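## Task

Carry out these plate transfers (source bay to destination bay), numbered as on the deck layout sheet: first 41 to 44, then 13 to 23, then 42 to 11, then 33 to 43. At the finish, bays 11, 23, 43 and 44 must each contain a 96-well plate and bays 21, 22, 31 and 32 must each contain a 384-well plate; which individual plate of the right type sits there does not matter. Every plate must rest level within the corner guides of its bay, its chamfered corner toward the back left. Release everything and pull the grippers away at the end.

## Robot and tools

Robot: two six-joint arms, left_arm and right_arm, each ending in a two-finger gripper. Fingers point along the gripper's own +z and close along its own y. The reported end_effector_position is the spot between the pads when shut; closed fingertips extend about 33 mm past it (about 9 mm when fully open), and closing pushes the tips roughly 24 mm further out, so keep that clearance above surfaces.

World frame (used in every result): origin on the tabletop midway between the arms, +x out over the table, +z up, left_arm on the +y side. The arm names are not image sides. Reported hand positions can be a little off, more so at long reach.

Deck: bays are named row then column (bay 23 = row 2, column 3). Row 1 is nearest the arms, row 4 farthest; column 1 is on the left (+y side), column 4 on the right, and column 4 sits higher than the rest. Plates start with the chamfered corner at back left. The layout sheet for the first job lists 96-well plates in 13, 33, 41, 42 and 384-well plates in 21, 22, 31, 32, others empty; only the cameras confirm where plates really are. A part held may occasionally be tugged, or a loose part nudged.

Command row (shared by all motion tools): one flat list of 18 numbers, each in [-1, 1]. First nine are left_arm: dx, dy, dz, rx, ry, rz, then gripper position, force_limit, speed; next nine are the same for right_arm. Both arms are always included. dx..rz are an offset, not a pose: expressed in that gripper's own axes and measured from the gripper pose shown in the latest result that contains it (or, before any such result in the scene, and for later calls inside the same reply, from where the hand is when the action begins). Scale: 1.0 = 0.6 m for dx, dy, dz and 180 degrees for the rotation vector rx, ry, rz. Gripper position: +1 fully open (140 mm), about -0.8 pads touch, -1 closes until blocked. force_limit -1/0/+1 gives roughly 14/60/107 N on parts up to 40 mm wide. speed -1/0/+1 gives about 30/140/250 mm/s of gap change. To keep a gripper unchanged resend its last three numbers; a 0 is a real command. All-zero offsets are not a pause: they pull the arm back to the reference pose.

execute_actions: argument actions is a list with at most one entry. Empty list: just report state. Action: {rows: list of 1 to 15 rows, steps: up to 15}; each row applies for one 1/30 s step, every row is an offset from the same reference pose, and the final row repeats if rows are fewer than steps. Wait: {steps: n} up to 300, counted from the previous result. Optional pictures (boolean) controls whether images return. Per step the commanded pose is clipped to 70 mm and 16 degrees from the measured pose, so long reaches need several calls; position takes priority over orientation.

move: argument target (one 18-number row as above) and optional speed in m/s (0.002 to 0.5, default 0.25; rotation up to twice that in rad/s). Both grippers follow straight lines that finish together, lasting 0.5 to 10 s; anything longer halts at 10 s short of target. Finger numbers are sent at the start. Paths ignore obstacles and the other arm; hands can lag, stray, or overshoot speed near full extension. Result adds a move: line with the ending (done, off_target, moving, held, fault), the limits that acted (paced = pose clipped; held = a clearance check blocked steps, after which motion may surge), and each gripper's distance from its target.

wait: seconds from 0 to 10; sends nothing new.

zoom_image: camera (cam_left_wrist or cam_right_wrist) and region [x0, y0, x1, y1] in image pixels from the top-left, at most 504 by 504, giving a closer view of the latest image.

finished_scene: scene = the number of the current scene; ends it irreversibly, grades it, and gives the next job.

Results: a state line per arm with position (m), quaternion wxyz and velocities in the world frame; a Hand target line showing where each gripper is being driven; pose unreachable and HELD marks where the clearance check altered commands; object_status (0 moving, 1 blocked while opening, 2 blocked while closing = gripping, 3 reached target or pads met); position_measured in counts (3 open, 230 pads meet, nonlinear). To squeeze harder while status is 2, raise force_limit and nudge position from -1 to -0.98. Images come from the two 616x616 fisheye wrist cameras; calibration intrinsics and world-to-camera transforms are given and may be slightly off.

Avoid: arms are rigid, so pressing even slightly beyond contact can trip a fault; joint torque at its limit (waist/shoulder 299, elbow 140, wrist joints 39.6 N m) or 144 N outside force stops that arm for 10 s. Fast touches hit harder. Never let the arms collide or shove each other, never knock or drop anything off the table, avoid slams and slips. Holding loads heats motors; MOTOR HOT warns before an over-temperature brake stop. Finish with plates released, seated, and grippers moved clear.

Each tool is called after "Call:" by a JSON object that holds its "api" and its "payload".

## Session

I'll start by looking at the current state.

Call:
{"api": "execute_actions", "payload": {"actions": []}}

Scene clock: 0.00 s of 15600.00 s.
left_arm: end_effector_position=(+0.6058, +0.5651, +0.3217) position_measured=3 object_status=3 end_effector_quat_wxyz=(-0.000, +0.997, +0.078, +0.000) end_effector_velocity=(+0.001, -0.000, +0.000) end_effector_angular_velocity=(-0.000, -0.002, -0.000) | right_arm: end_effector_position=(+0.6185, -0.4566, +0.3233) position_measured=3 object_status=3 end_effector_quat_wxyz=(+0.000, +1.000, -0.014, +0.000) end_effector_velocity=(-0.000, -0.000, -0.001) end_effector_angular_velocity=(-0.000, +0.003, -0.000)
Joint positions: left_arm=[-0.052  0.163  1.606  0.     1.372  1.517] | right_arm=[-0.054  0.162  1.604 -0.001  1.374  1.519]
Joint velocities: left_arm=[-0.001 -0.    -0.    -0.    -0.002 -0.001] | right_arm=[-0.     0.002  0.    -0.001  0.001  0.001]
Hand target (left_arm): +0.606, +0.565, +0.322; -0.000, +0.997, +0.078, +0.000
Hand target (right_arm): +0.619, -0.457, +0.323; +0.000, +1.000, -0.014, +0.000

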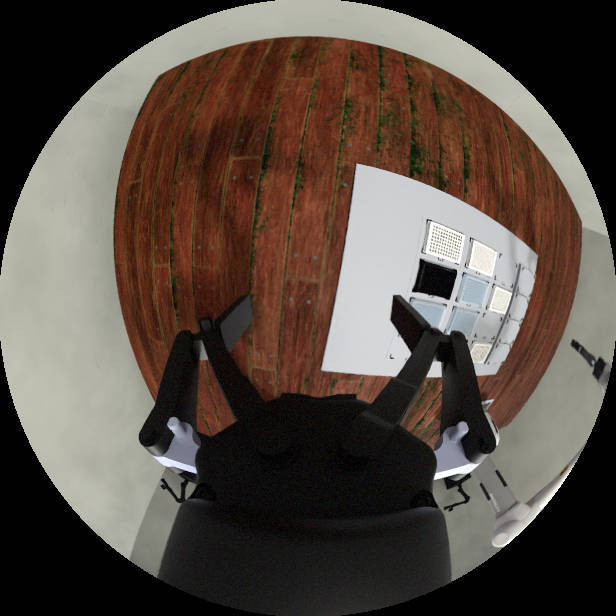

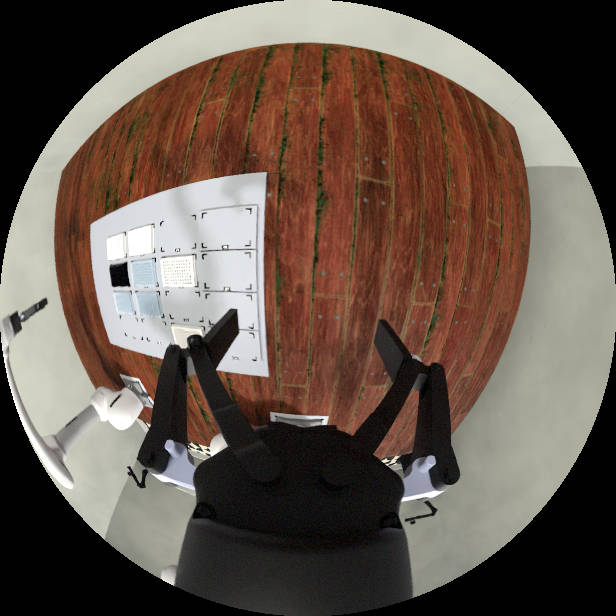

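Call:
{"api": "zoom_image", "payload": {"camera": "cam_left_wrist", "region": [320, 150, 560, 390]}}

Call:
{"api": "zoom_image", "payload": {"camera": "cam_right_wrist", "region": [70, 160, 290, 380]}}

Region (320, 150, 560, 390) of cam_left_wrist's 616x616 image, scaled by 2.100, with more detail than that image has.

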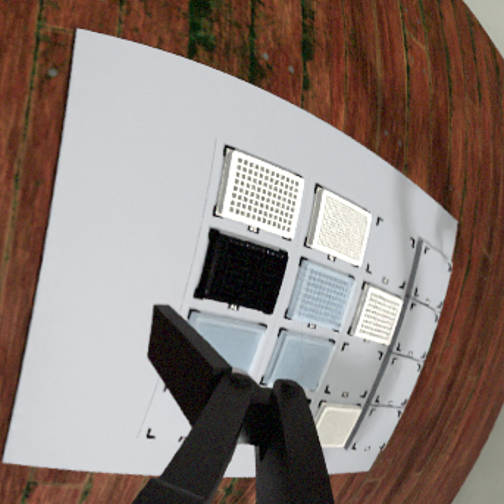

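Region (70, 160, 290, 380) of cam_right_wrist's 616x616 image, scaled by 2.291, with more detail than that image has.

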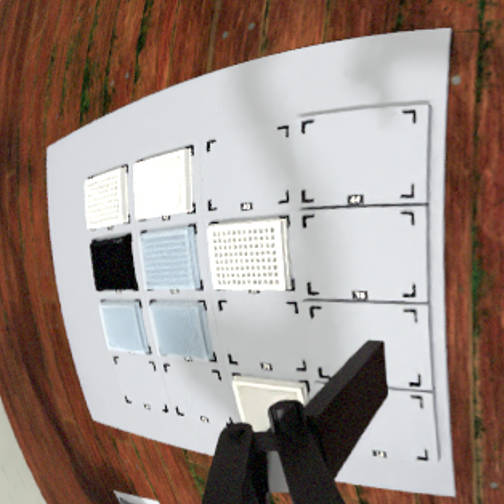

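Call:
{"api": "move", "payload": {"target": [-0.4464, 0.63, 0.0362, 0, 0, 0.0497, 1, 0, 0, -0.375, -0.384, 0.0388, 0, 0, -0.0089, 1, 0, 0], "speed": 0.3}}

Scene clock: 115.03 s of 15600.00 s.
left_arm: end_effector_position=(+0.3999, +0.1504, +0.2999) position_measured=3 object_status=3 end_effector_quat_wxyz=(+0.000, +1.000, +0.000, +0.000) end_effector_velocity=(+0.000, -0.000, -0.000) end_effector_angular_velocity=(+0.000, +0.000, +0.000) | right_arm: end_effector_position=(+0.3999, -0.2205, +0.2997) position_measured=3 object_status=3 end_effector_quat_wxyz=(+0.000, +1.000, +0.000, +0.001) end_effector_velocity=(-0.000, +0.001, +0.000) end_effector_angular_velocity=(+0.002, -0.001, -0.001)
Joint positions: left_arm=[-0.843 -0.009  1.833 -0.     1.317  0.882] | right_arm=[ 0.424 -0.098  1.916 -0.001  1.322  1.969]
Joint velocities: left_arm=[-0.001  0.001 -0.     0.    -0.    -0.001] | right_arm=[ 0.001 -0.001  0.     0.001 -0.     0.001]
Hand target (left_arm): +0.400, +0.150, +0.300; +0.000, +1.000, +0.000, +0.000
Hand target (right_arm): +0.400, -0.221, +0.300; +0.000, +1.000, +0.000, +0.001
Off the commanded pose (left_arm): 0.001 m, 0 deg.
Off the commanded pose (right_arm): 0.000 m, 0 deg.
After step 90, 110.07 s passed at rest.
move: done
camera_calibration (this result's frames):
cam_left_wrist: T_world_to_cam=[[-0.0168742, -0.998268, -0.0563506, 0.180551], [-0.927945, -0.00535166, 0.37268, 0.263546], [-0.372336, 0.058579, -0.926247, 0.600877], [0, 0, 0, 1]] pos_world=[0.471331, 0.14645, 0.468517]
cam_right_wrist: T_world_to_cam=[[0.0683037, -0.997582, 0.0128091, -0.254376], [-0.926808, -0.0586951, 0.370921, 0.2675], [-0.369272, -0.0372068, -0.928576, 0.604017], [0, 0, 0, 1]] pos_world=[0.488343, -0.215587, 0.464913]

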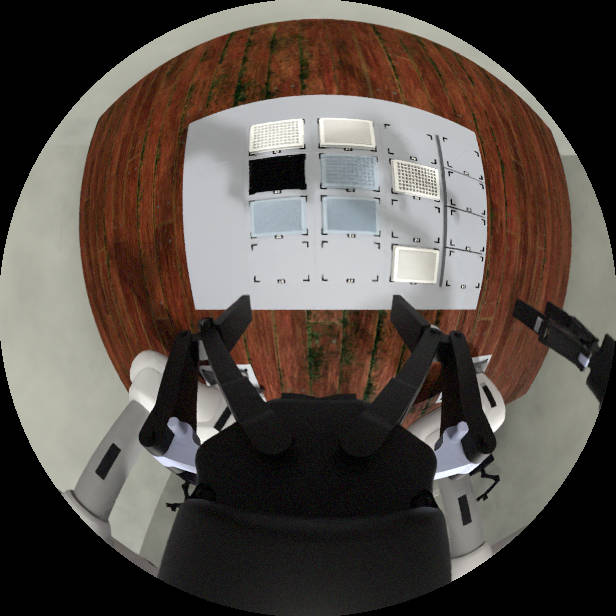

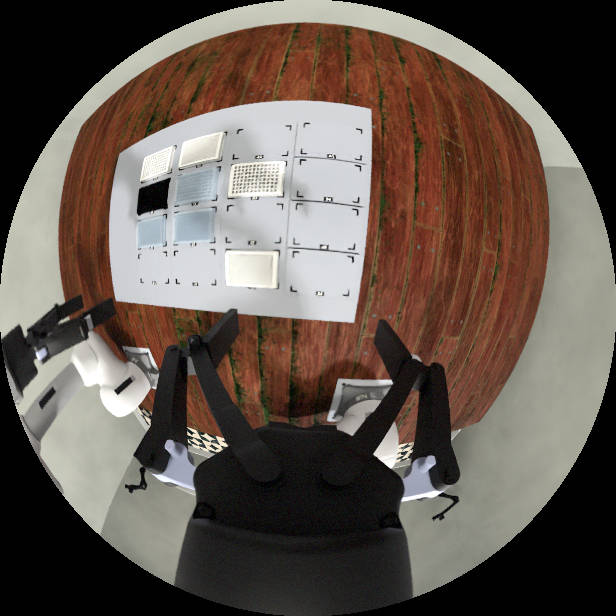

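Call:
{"api": "zoom_image", "payload": {"camera": "cam_left_wrist", "region": [235, 105, 395, 245]}}

Call:
{"api": "zoom_image", "payload": {"camera": "cam_right_wrist", "region": [205, 110, 385, 310]}}

Region (235, 105, 395, 245) of cam_left_wrist's 616x616 image, scaled by 3.150, with more detail than that image has; it fills the top 441 rows of this view, and the rest is white.

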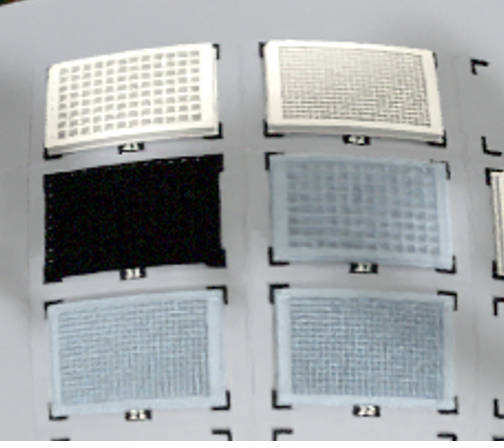

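Region (205, 110, 385, 310) of cam_right_wrist's 616x616 image, scaled by 2.520, with more detail than that image has; it fills the left 454 columns of this view, and the rest is white.

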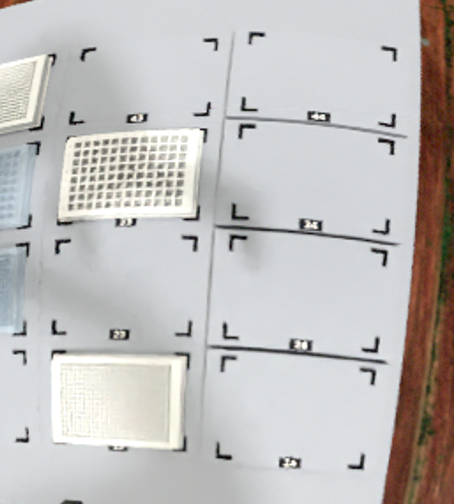

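Call:
{"api": "zoom_image", "payload": {"camera": "cam_left_wrist", "region": [240, 145, 320, 205]}}

Call:
{"api": "zoom_image", "payload": {"camera": "cam_left_wrist", "region": [235, 190, 455, 310]}}

Region (240, 145, 320, 205) of cam_left_wrist's 616x616 image, scaled by 6.300, with more detail than that image has; it fills the top 378 rows of this view, and the rest is white.

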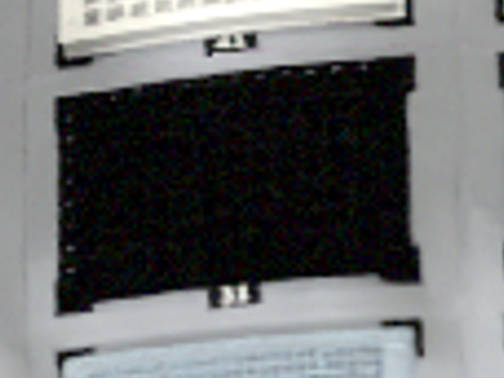

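Region (235, 190, 455, 310) of cam_left_wrist's 616x616 image, scaled by 2.291, with more detail than that image has; it fills the top 275 rows of this view, and the rest is white.

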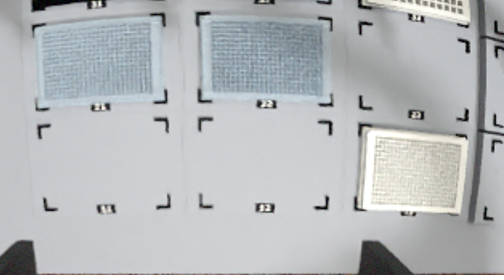

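Call:
{"api": "zoom_image", "payload": {"camera": "cam_left_wrist", "region": [240, 230, 324, 294]}}

Call:
{"api": "zoom_image", "payload": {"camera": "cam_left_wrist", "region": [310, 230, 394, 294]}}

Region (240, 230, 324, 294) of cam_left_wrist's 616x616 image, scaled by 6.000, with more detail than that image has; it fills the top 384 rows of this view, and the rest is white.

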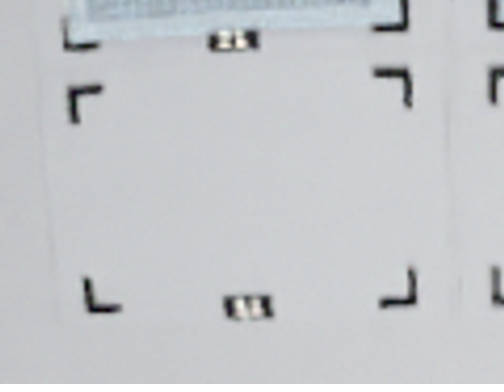

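Region (310, 230, 394, 294) of cam_left_wrist's 616x616 image, scaled by 6.000, with more detail than that image has; it fills the top 384 rows of this view, and the rest is white.

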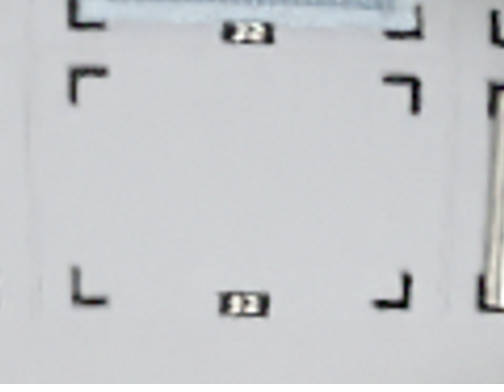

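Call:
{"api": "zoom_image", "payload": {"camera": "cam_right_wrist", "region": [215, 150, 299, 254]}}

Call:
{"api": "zoom_image", "payload": {"camera": "cam_right_wrist", "region": [220, 110, 380, 210]}}

Region (215, 150, 299, 254) of cam_right_wrist's 616x616 image, scaled by 4.846, with more detail than that image has; it fills the left 407 columns of this view, and the rest is white.

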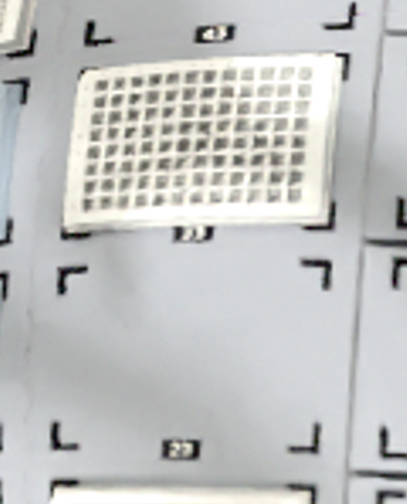

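Region (220, 110, 380, 210) of cam_right_wrist's 616x616 image, scaled by 3.150, with more detail than that image has; it fills the top 315 rows of this view, and the rest is white.

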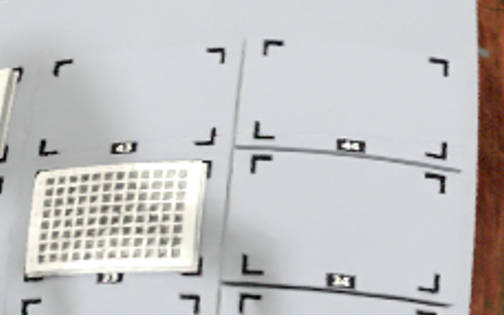

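Call:
{"api": "move", "payload": {"target": [0.3552, -0.1443, 0.3332, 0, 0, 0, 1, 0, 0, 0.3452, -0.2075, 0.3328, 0, 0, 0, 1, 0, 0], "speed": 0.3}}

Scene clock: 236.50 s of 15600.00 s.
left_arm: end_effector_position=(+0.6129, +0.2368, +0.1002) position_measured=3 object_status=3 end_effector_quat_wxyz=(+0.000, +1.000, +0.000, +0.000) end_effector_velocity=(+0.001, +0.000, -0.000) end_effector_angular_velocity=(-0.000, -0.001, -0.000) | right_arm: end_effector_position=(+0.6072, -0.0955, +0.1005) position_measured=3 object_status=3 end_effector_quat_wxyz=(-0.000, +1.000, +0.000, +0.001) end_effector_velocity=(-0.000, +0.000, -0.001) end_effector_angular_velocity=(+0.000, +0.002, -0.001)
Joint positions: left_arm=[-0.542  0.355  1.784 -0.     1.002  1.183] | right_arm=[ 0.472  0.406  1.708 -0.001  1.026  2.017]
Joint velocities: left_arm=[ 0.     0.    -0.     0.    -0.001  0.001] | right_arm=[ 0.     0.002 -0.     0.001  0.     0.001]
Hand target (left_arm): +0.613, +0.237, +0.100; +0.000, +1.000, +0.000, +0.000
Hand target (right_arm): +0.607, -0.096, +0.100; +0.000, +1.000, +0.000, +0.001
Off the commanded pose (left_arm): 0.000 m, 0 deg.
Off the commanded pose (right_arm): 0.001 m, 0 deg.
After step 90, 117.00 s passed at rest.
move: done
camera_calibration (this result's frames):
cam_left_wrist: T_world_to_cam=[[-0.0168983, -0.998263, -0.0564471, 0.259195], [-0.927988, -0.00535846, 0.372571, 0.536096], [-0.372226, 0.058678, -0.926285, 0.490094], [0, 0, 0, 1]] pos_world=[0.684296, 0.23286, 0.268864]
cam_right_wrist: T_world_to_cam=[[0.0684963, -0.997572, 0.0126126, -0.141365], [-0.926825, -0.05895, 0.370838, 0.540841], [-0.369194, -0.0370907, -0.928612, 0.500172], [0, 0, 0, 1]] pos_world=[0.695608, -0.090587, 0.265684]

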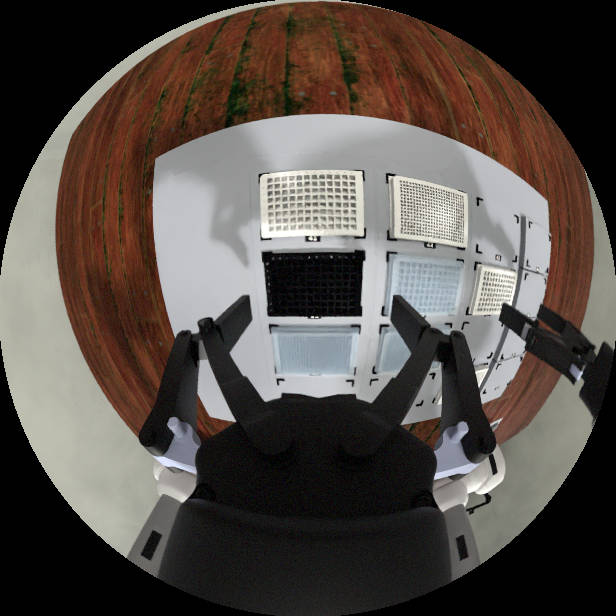

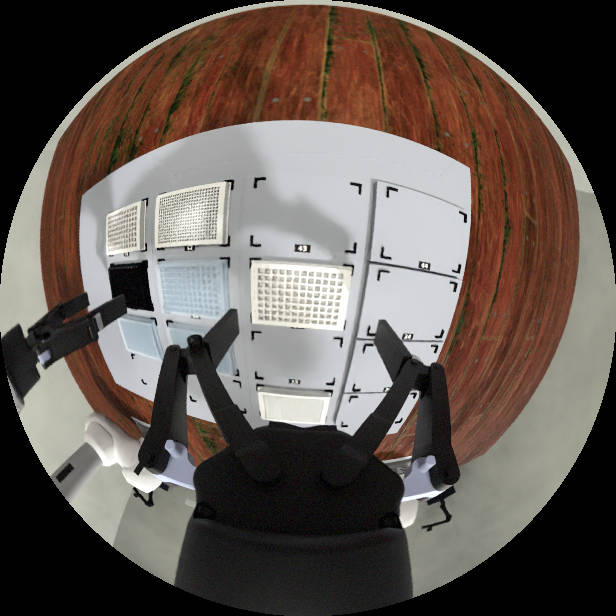

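Call:
{"api": "zoom_image", "payload": {"camera": "cam_left_wrist", "region": [230, 230, 410, 350]}}

Call:
{"api": "zoom_image", "payload": {"camera": "cam_right_wrist", "region": [215, 235, 395, 355]}}

Region (230, 230, 410, 350) of cam_left_wrist's 616x616 image, scaled by 2.800, with more detail than that image has.

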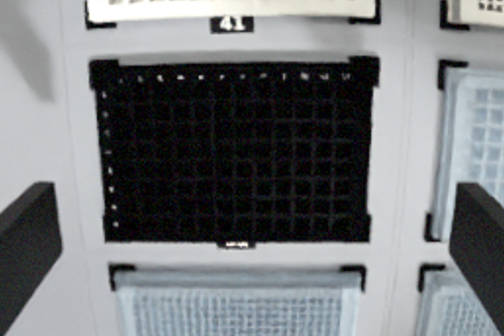

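Region (215, 235, 395, 355) of cam_right_wrist's 616x616 image, scaled by 2.800, with more detail than that image has.

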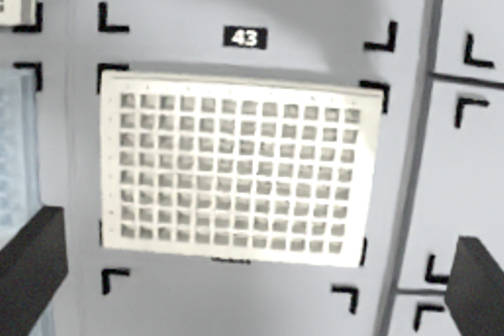

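Call:
{"api": "move", "payload": {"target": [0.0052, -0.0137, 0.0837, 0, 0, 0, 1, 0, 0, 0.0097, -0.0175, 0.0842, 0, 0, 0, 1, 0, 0], "speed": 0.1}}

Scene clock: 306.67 s of 15600.00 s.
left_arm: end_effector_position=(+0.6160, +0.2451, +0.0501) position_measured=3 object_status=3 end_effector_quat_wxyz=(+0.000, +1.000, +0.000, +0.000) end_effector_velocity=(-0.000, -0.000, -0.000) end_effector_angular_velocity=(-0.000, +0.001, -0.001) | right_arm: end_effector_position=(+0.6131, -0.0849, +0.0500) position_measured=3 object_status=3 end_effector_quat_wxyz=(-0.000, +1.000, +0.000, +0.001) end_effector_velocity=(+0.000, -0.000, +0.000) end_effector_angular_velocity=(+0.000, -0.001, -0.000)
Joint positions: left_arm=[-0.529  0.403  1.822 -0.     0.916  1.196] | right_arm=[ 0.482  0.465  1.724 -0.001  0.951  2.027]
Joint velocities: left_arm=[-0.001  0.     0.    -0.     0.     0.001] | right_arm=[-0.    -0.     0.001 -0.    -0.001  0.   ]
Hand target (left_arm): +0.616, +0.245, +0.050; +0.000, +1.000, +0.000, +0.000
Hand target (right_arm): +0.613, -0.085, +0.050; -0.000, +1.000, +0.000, +0.001
Off the commanded pose (left_arm): 0.000 m, 0 deg.
Off the commanded pose (right_arm): 0.000 m, 0 deg.
After step 90, 66.33 s passed at rest.
move: done
camera_calibration (this result's frames):
cam_left_wrist: T_world_to_cam=[[-0.0169009, -0.998263, -0.0564366, 0.264613], [-0.928005, -0.00534951, 0.37253, 0.557724], [-0.372185, 0.0586695, -0.926302, 0.444302], [0, 0, 0, 1]] pos_world=[0.687405, 0.24107, 0.218722]
cam_right_wrist: T_world_to_cam=[[0.0685428, -0.997569, 0.0125617, -0.130615], [-0.926833, -0.0590132, 0.370807, 0.565652], [-0.369165, -0.0370588, -0.928625, 0.455861], [0, 0, 0, 1]] pos_world=[0.701505, -0.0800228, 0.215216]

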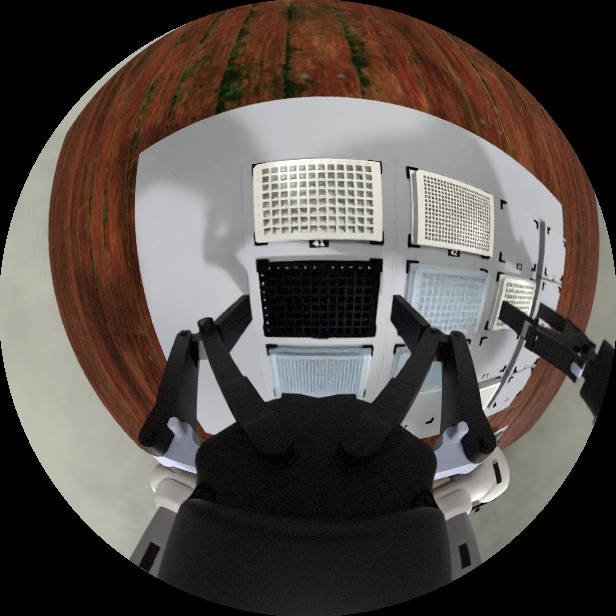

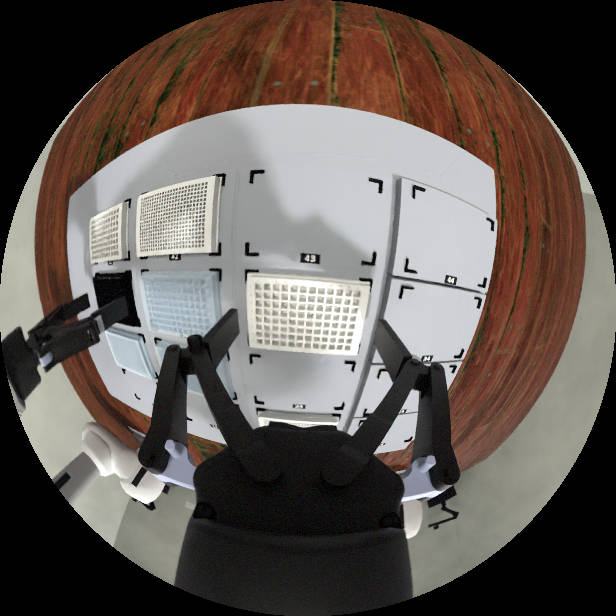

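Call:
{"api": "zoom_image", "payload": {"camera": "cam_left_wrist", "region": [230, 240, 410, 360]}}

Call:
{"api": "zoom_image", "payload": {"camera": "cam_right_wrist", "region": [218, 250, 398, 370]}}

Region (230, 240, 410, 360) of cam_left_wrist's 616x616 image, scaled by 2.800, with more detail than that image has.

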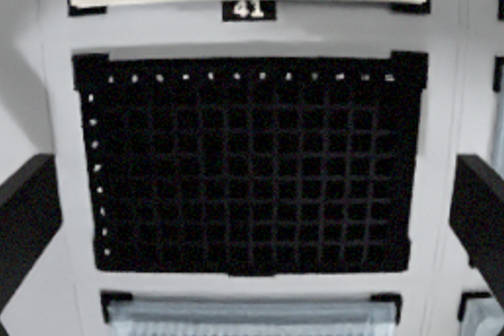

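Region (218, 250, 398, 370) of cam_right_wrist's 616x616 image, scaled by 2.800, with more detail than that image has.

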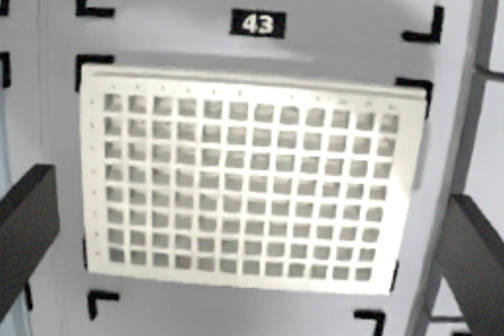

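Call:
{"api": "move", "payload": {"target": [-0.005, -0.0033, 0.0268, 0, 0, 0, 1, 0, 0, 0.0, -0.0037, 0.0233, 0, 0, 0, 1, 0, 0], "speed": 0.04}}

Scene clock: 370.63 s of 15600.00 s.
left_arm: end_effector_position=(+0.6130, +0.2470, +0.0341) position_measured=3 object_status=3 end_effector_quat_wxyz=(+0.000, +1.000, +0.000, +0.000) end_effector_velocity=(-0.001, +0.000, -0.000) end_effector_angular_velocity=(+0.001, +0.003, -0.000) | right_arm: end_effector_position=(+0.6131, -0.0827, +0.0361) position_measured=3 object_status=3 end_effector_quat_wxyz=(-0.000, +1.000, +0.000, +0.001) end_effector_velocity=(-0.000, +0.001, -0.000) end_effector_angular_velocity=(+0.002, +0.001, -0.002)
Joint positions: left_arm=[-0.528  0.415  1.84  -0.     0.886  1.197] | right_arm=[ 0.484  0.48   1.73  -0.001  0.93   2.03 ]
Joint velocities: left_arm=[ 0.     0.     0.    -0.     0.002  0.001] | right_arm=[ 0.     0.     0.     0.002 -0.     0.001]
Hand target (left_arm): +0.613, +0.247, +0.034; +0.000, +1.000, +0.000, +0.000
Hand target (right_arm): +0.613, -0.083, +0.036; -0.000, +1.000, +0.000, +0.001
Off the commanded pose (left_arm): 0.000 m, 0 deg.
Off the commanded pose (right_arm): 0.000 m, 0 deg.
After step 90, 60.23 s passed at rest.
move: done
camera_calibration (this result's frames):
cam_left_wrist: T_world_to_cam=[[-0.0169006, -0.998264, -0.0564293, 0.26563], [-0.928013, -0.00534574, 0.37251, 0.56094], [-0.372165, 0.0586628, -0.926311, 0.428194], [0, 0, 0, 1]] pos_world=[0.684407, 0.243048, 0.202675]
cam_right_wrist: T_world_to_cam=[[0.0685557, -0.997568, 0.012545, -0.128216], [-0.926836, -0.0590319, 0.370796, 0.570986], [-0.369153, -0.0370473, -0.92863, 0.442981], [0, 0, 0, 1]] pos_world=[0.701529, -0.077787, 0.201254]

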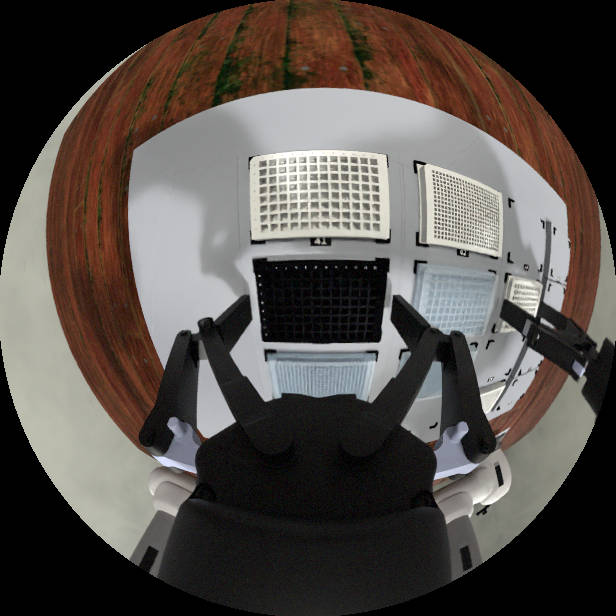

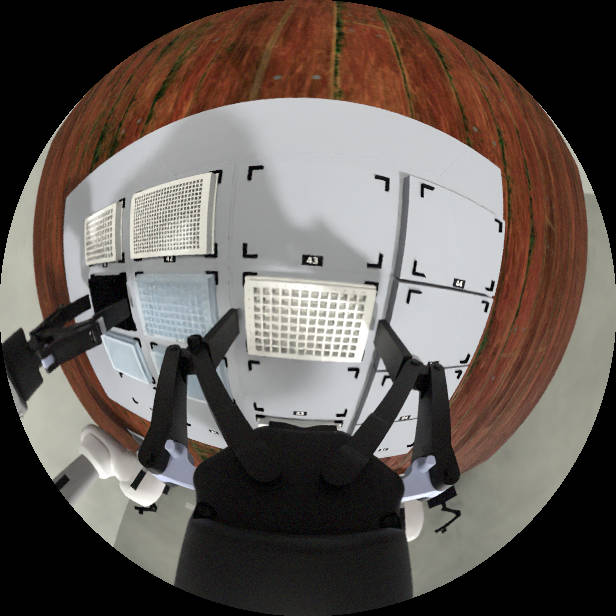

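Call:
{"api": "zoom_image", "payload": {"camera": "cam_left_wrist", "region": [230, 240, 410, 360]}}

Call:
{"api": "zoom_image", "payload": {"camera": "cam_right_wrist", "region": [218, 255, 398, 375]}}

Call:
{"api": "zoom_image", "payload": {"camera": "cam_left_wrist", "region": [470, 250, 590, 370]}}

Call:
{"api": "zoom_image", "payload": {"camera": "cam_right_wrist", "region": [50, 250, 170, 370]}}

Region (230, 240, 410, 360) of cam_left_wrist's 616x616 image, scaled by 2.800, with more detail than that image has.

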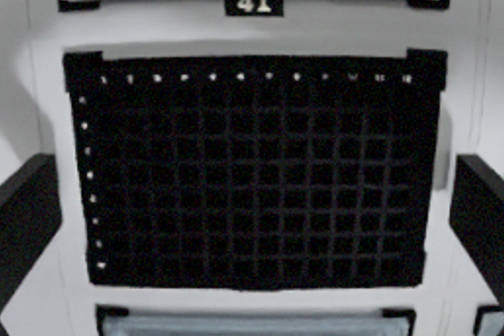

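Region (218, 255, 398, 375) of cam_right_wrist's 616x616 image, scaled by 2.800, with more detail than that image has.

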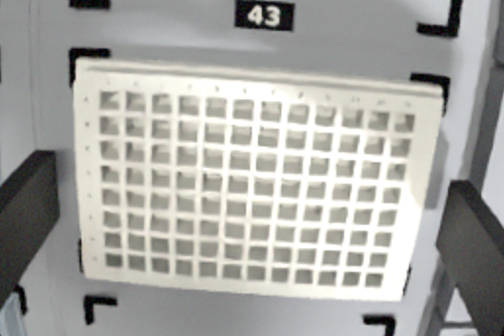

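Region (470, 250, 590, 370) of cam_left_wrist's 616x616 image, scaled by 4.200, with more detail than that image has.

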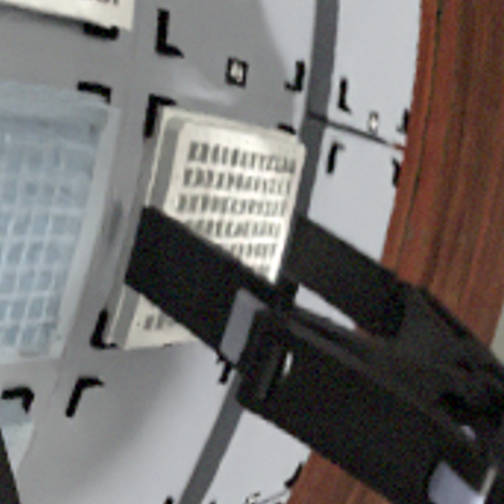

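Region (50, 250, 170, 370) of cam_right_wrist's 616x616 image, scaled by 4.200, with more detail than that image has.

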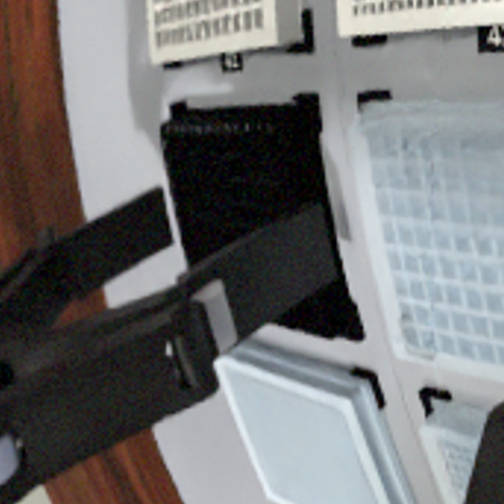

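Call:
{"api": "move", "payload": {"target": [0, 0, 0.0033, 0, 0, 0, 0.88, 0, -0.5, 0, 0, 0.0028, 0, 0, 0, 0.88, 0, -0.5], "speed": 0.005}}

Scene clock: 401.77 s of 15600.00 s.
left_arm: end_effector_position=(+0.6130, +0.2470, +0.0321) position_measured=18 object_status=3 end_effector_quat_wxyz=(+0.000, +1.000, +0.000, +0.000) end_effector_velocity=(-0.000, +0.000, -0.000) end_effector_angular_velocity=(+0.001, +0.001, -0.000) | right_arm: end_effector_position=(+0.6131, -0.0827, +0.0344) position_measured=18 object_status=3 end_effector_quat_wxyz=(-0.000, +1.000, +0.000, +0.001) end_effector_velocity=(+0.001, -0.000, +0.001) end_effector_angular_velocity=(-0.001, -0.001, -0.000)
Joint positions: left_arm=[-0.528  0.417  1.841 -0.     0.883  1.197] | right_arm=[ 0.484  0.482  1.732 -0.001  0.927  2.03 ]
Joint velocities: left_arm=[0.    0.001 0.    0.    0.001 0.   ] | right_arm=[-0.    -0.    -0.001 -0.002 -0.     0.001]
Hand target (left_arm): +0.613, +0.247, +0.032; +0.000, +1.000, +0.000, +0.000
Hand target (right_arm): +0.613, -0.083, +0.034; -0.000, +1.000, +0.000, +0.001
Off the commanded pose (left_arm): 0.000 m, 0 deg.
Off the commanded pose (right_arm): 0.000 m, 0 deg.
After step 90, 27.43 s passed at rest.
move: done
camera_calibration (this result's frames):
cam_left_wrist: T_world_to_cam=[[-0.0169018, -0.998264, -0.0564282, 0.26552], [-0.928014, -0.00534402, 0.372506, 0.561677], [-0.372161, 0.0586622, -0.926312, 0.426364], [0, 0, 0, 1]] pos_world=[0.684408, 0.243049, 0.200701]
cam_right_wrist: T_world_to_cam=[[0.0685566, -0.997568, 0.0125432, -0.128192], [-0.926837, -0.0590334, 0.370794, 0.571612], [-0.369152, -0.0370458, -0.92863, 0.441424], [0, 0, 0, 1]] pos_world=[0.701532, -0.0777836, 0.199577]

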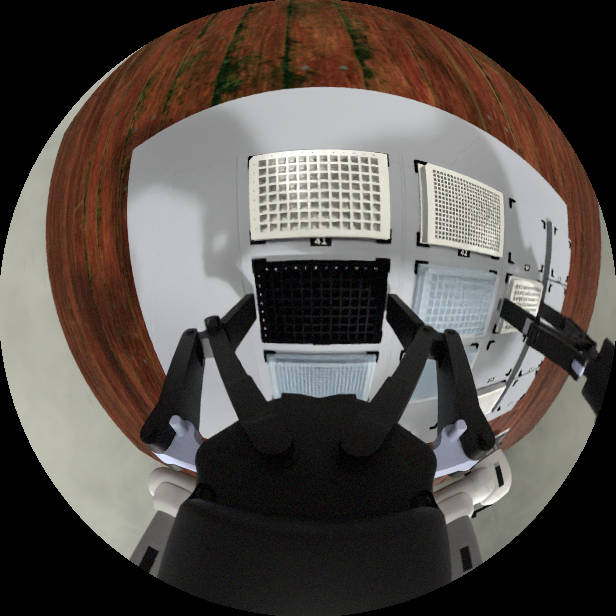

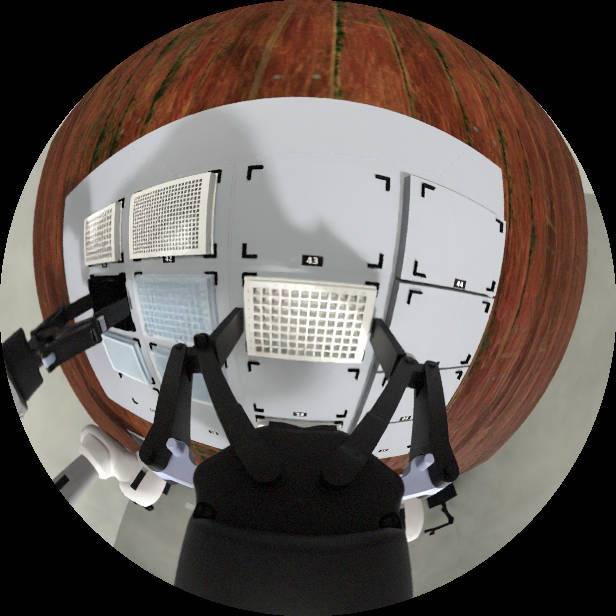

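Call:
{"api": "zoom_image", "payload": {"camera": "cam_left_wrist", "region": [230, 240, 410, 360]}}

Call:
{"api": "zoom_image", "payload": {"camera": "cam_right_wrist", "region": [218, 255, 398, 375]}}

Region (230, 240, 410, 360) of cam_left_wrist's 616x616 image, scaled by 2.800, with more detail than that image has.

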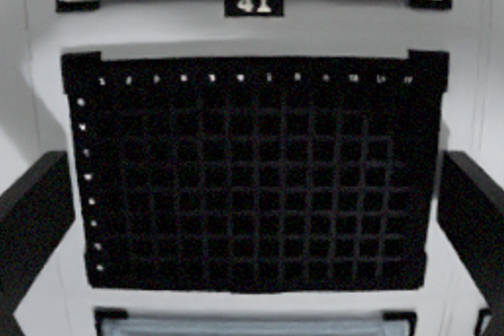

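Region (218, 255, 398, 375) of cam_right_wrist's 616x616 image, scaled by 2.800, with more detail than that image has.

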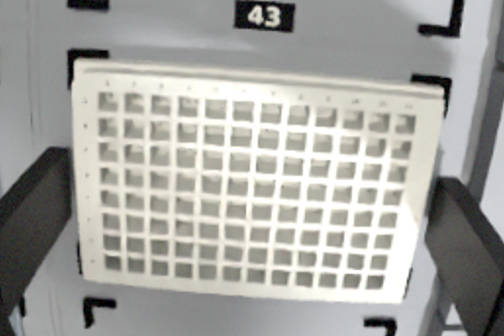

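Call:
{"api": "move", "payload": {"target": [0, 0, 0, 0, 0, 0, -1, 0, -0.6, 0, 0, 0, 0, 0, 0, -1, 0, -0.6], "speed": 0.02}}

Call:
{"api": "move", "payload": {"target": [0, 0, -0.06, 0, 0, 0, -1, 0, -0.6, 0, 0, -0.06, 0, 0, 0, -1, 0, -0.6], "speed": 0.05}}

Scene clock: 416.00 s of 15600.00 s.
left_arm: end_effector_position=(+0.6130, +0.2470, +0.0321) position_measured=39 object_status=2 end_effector_quat_wxyz=(+0.000, +1.000, +0.000, +0.000) end_effector_velocity=(-0.000, +0.000, +0.000) end_effector_angular_velocity=(+0.000, +0.001, -0.002) | right_arm: end_effector_position=(+0.6131, -0.0827, +0.0344) position_measured=39 object_status=2 end_effector_quat_wxyz=(-0.000, +1.000, +0.000, +0.001) end_effector_velocity=(+0.001, +0.000, +0.002) end_effector_angular_velocity=(+0.002, -0.002, -0.001)
Joint positions: left_arm=[-0.528  0.417  1.841 -0.     0.883  1.197] | right_arm=[ 0.484  0.482  1.732 -0.001  0.927  2.03 ]
Joint velocities: left_arm=[-0.    -0.    -0.    -0.     0.002  0.002] | right_arm=[-0.    -0.001 -0.001  0.001 -0.    -0.   ]
Hand target (left_arm): +0.613, +0.247, +0.032; +0.000, +1.000, +0.000, +0.000
Hand target (right_arm): +0.613, -0.083, +0.034; -0.000, +1.000, +0.000, +0.001
Off the commanded pose (left_arm): 0.000 m, 0 deg.
Off the commanded pose (right_arm): 0.000 m, 0 deg.
After step 90, 10.53 s passed at rest.
move: done
camera_calibration (this result's frames):
cam_left_wrist: T_world_to_cam=[[-0.0169015, -0.998264, -0.0564257, 0.265519], [-0.928017, -0.00534298, 0.372501, 0.561677], [-0.372155, 0.0586598, -0.926315, 0.426364], [0, 0, 0, 1]] pos_world=[0.684407, 0.243049, 0.200704]
cam_right_wrist: T_world_to_cam=[[0.0685565, -0.997568, 0.0125364, -0.128187], [-0.926843, -0.0590364, 0.370779, 0.571625], [-0.369137, -0.0370385, -0.928637, 0.441424], [0, 0, 0, 1]] pos_world=[0.70154, -0.0777793, 0.199584]

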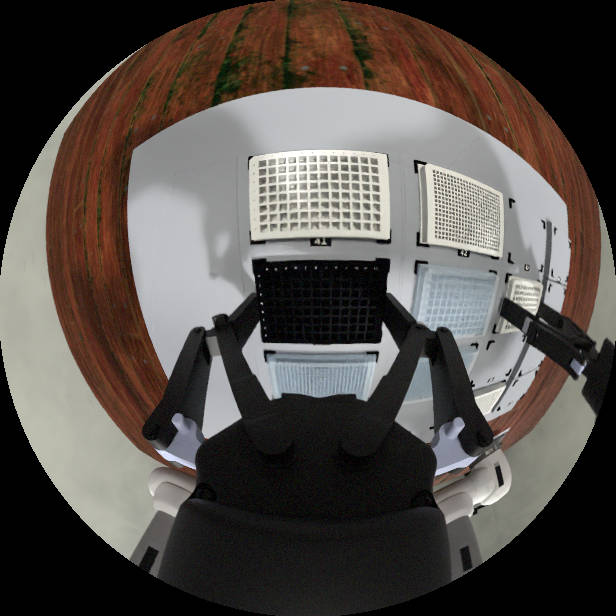

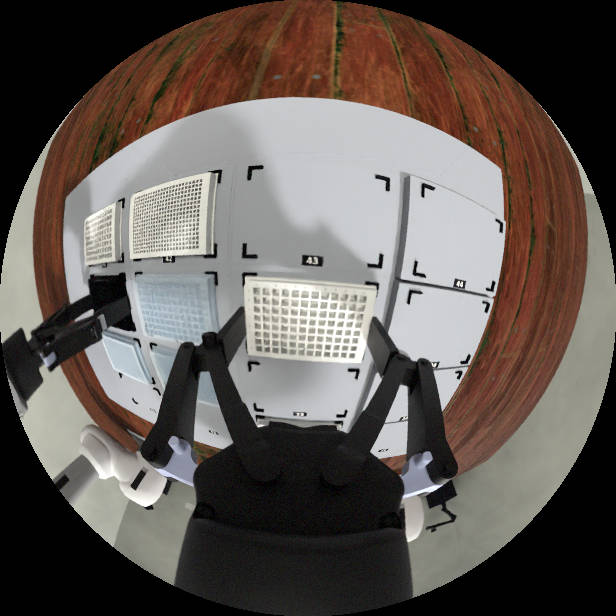

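Scene clock: 417.00 s of 15600.00 s.
left_arm: end_effector_position=(+0.6130, +0.2470, +0.0680) position_measured=40 object_status=2 end_effector_quat_wxyz=(+0.000, +1.000, +0.000, +0.000) end_effector_velocity=(+0.000, -0.000, +0.000) end_effector_angular_velocity=(-0.001, -0.000, -0.000) | right_arm: end_effector_position=(+0.6131, -0.0827, +0.0704) position_measured=40 object_status=2 end_effector_quat_wxyz=(-0.000, +1.000, +0.000, +0.001) end_effector_velocity=(-0.000, +0.000, +0.000) end_effector_angular_velocity=(-0.000, -0.000, -0.000)
Joint positions: left_arm=[-0.528  0.381  1.816 -0.     0.944  1.197] | right_arm=[ 0.484  0.448  1.707 -0.001  0.985  2.03 ]
Joint velocities: left_arm=[ 0.    -0.    -0.    -0.    -0.     0.001] | right_arm=[ 0. -0. -0. -0.  0.  0.]
Hand target (left_arm): +0.613, +0.247, +0.068; +0.000, +1.000, +0.000, +0.000
Hand target (right_arm): +0.613, -0.083, +0.070; -0.000, +1.000, +0.000, +0.001
Off the commanded pose (left_arm): 0.000 m, 0 deg.
Off the commanded pose (right_arm): 0.000 m, 0 deg.
move: done
camera_calibration (this result's frames):
cam_left_wrist: T_world_to_cam=[[-0.0168992, -0.998264, -0.0564305, 0.267546], [-0.928004, -0.00534898, 0.372533, 0.548276], [-0.372188, 0.0586632, -0.926302, 0.459672], [0, 0, 0, 1]] pos_world=[0.684408, 0.243048, 0.236642]
cam_right_wrist: T_world_to_cam=[[0.0685289, -0.99757, 0.0125648, -0.128662], [-0.926839, -0.0589997, 0.370795, 0.558214], [-0.369152, -0.0370557, -0.92863, 0.474814], [0, 0, 0, 1]] pos_world=[0.70147, -0.0778202, 0.235561]

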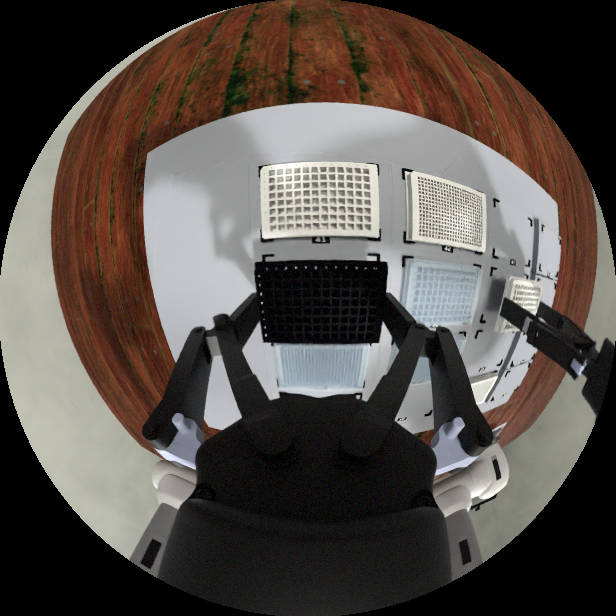

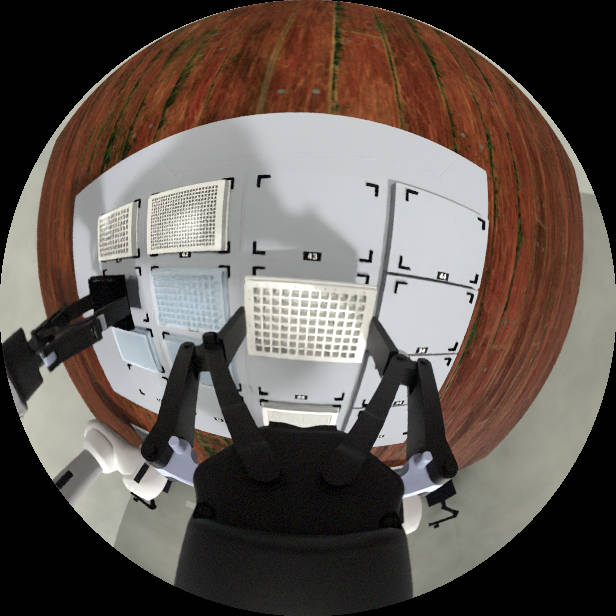

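Call:
{"api": "zoom_image", "payload": {"camera": "cam_left_wrist", "region": [230, 215, 430, 355]}}

Call:
{"api": "zoom_image", "payload": {"camera": "cam_right_wrist", "region": [210, 160, 500, 320]}}

Region (230, 215, 430, 355) of cam_left_wrist's 616x616 image, scaled by 2.520, with more detail than that image has; it fills the top 353 rows of this view, and the rest is white.

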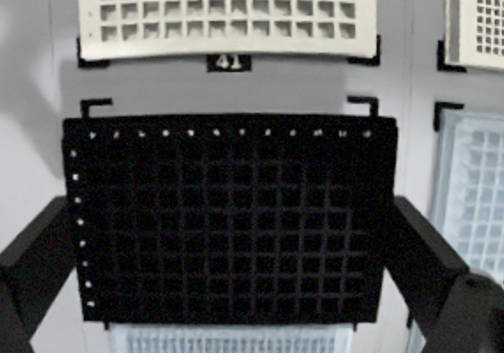

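Region (210, 160, 500, 320) of cam_right_wrist's 616x616 image, scaled by 1.738, with more detail than that image has; it fills the top 278 rows of this view, and the rest is white.

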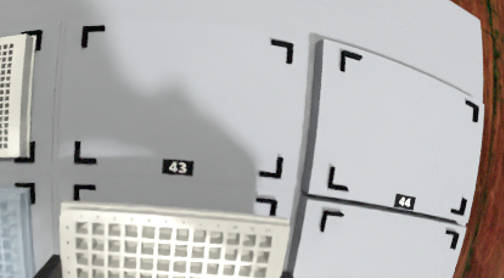

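Call:
{"api": "zoom_image", "payload": {"camera": "cam_right_wrist", "region": [230, 230, 400, 310]}}

Call:
{"api": "zoom_image", "payload": {"camera": "cam_left_wrist", "region": [240, 220, 410, 300]}}

Call:
{"api": "zoom_image", "payload": {"camera": "cam_right_wrist", "region": [370, 170, 500, 310]}}

Region (230, 230, 400, 310) of cam_right_wrist's 616x616 image, scaled by 2.965, with more detail than that image has; it fills the top 237 rows of this view, and the rest is white.

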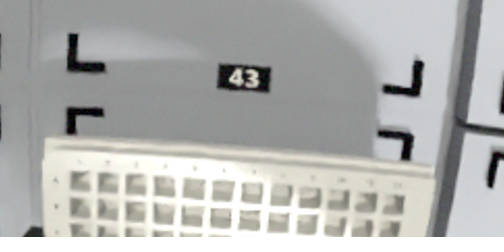

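Region (240, 220, 410, 300) of cam_left_wrist's 616x616 image, scaled by 2.965, with more detail than that image has; it fills the top 237 rows of this view, and the rest is white.

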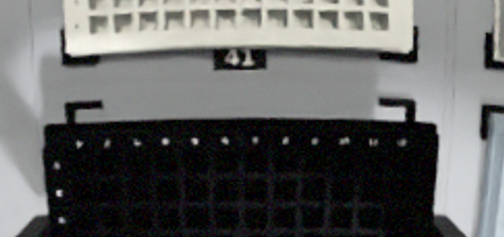

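Region (370, 170, 500, 310) of cam_right_wrist's 616x616 image, scaled by 3.600, with more detail than that image has; it fills the left 468 columns of this view, and the rest is white.

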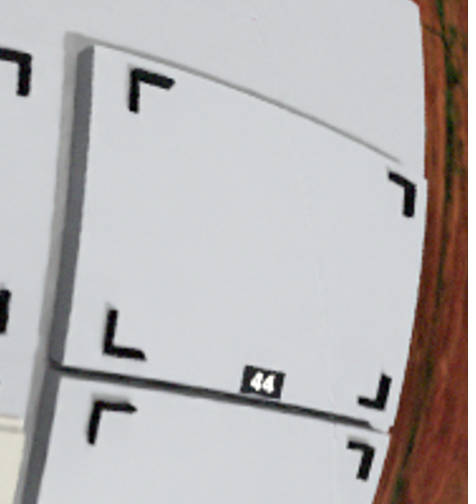

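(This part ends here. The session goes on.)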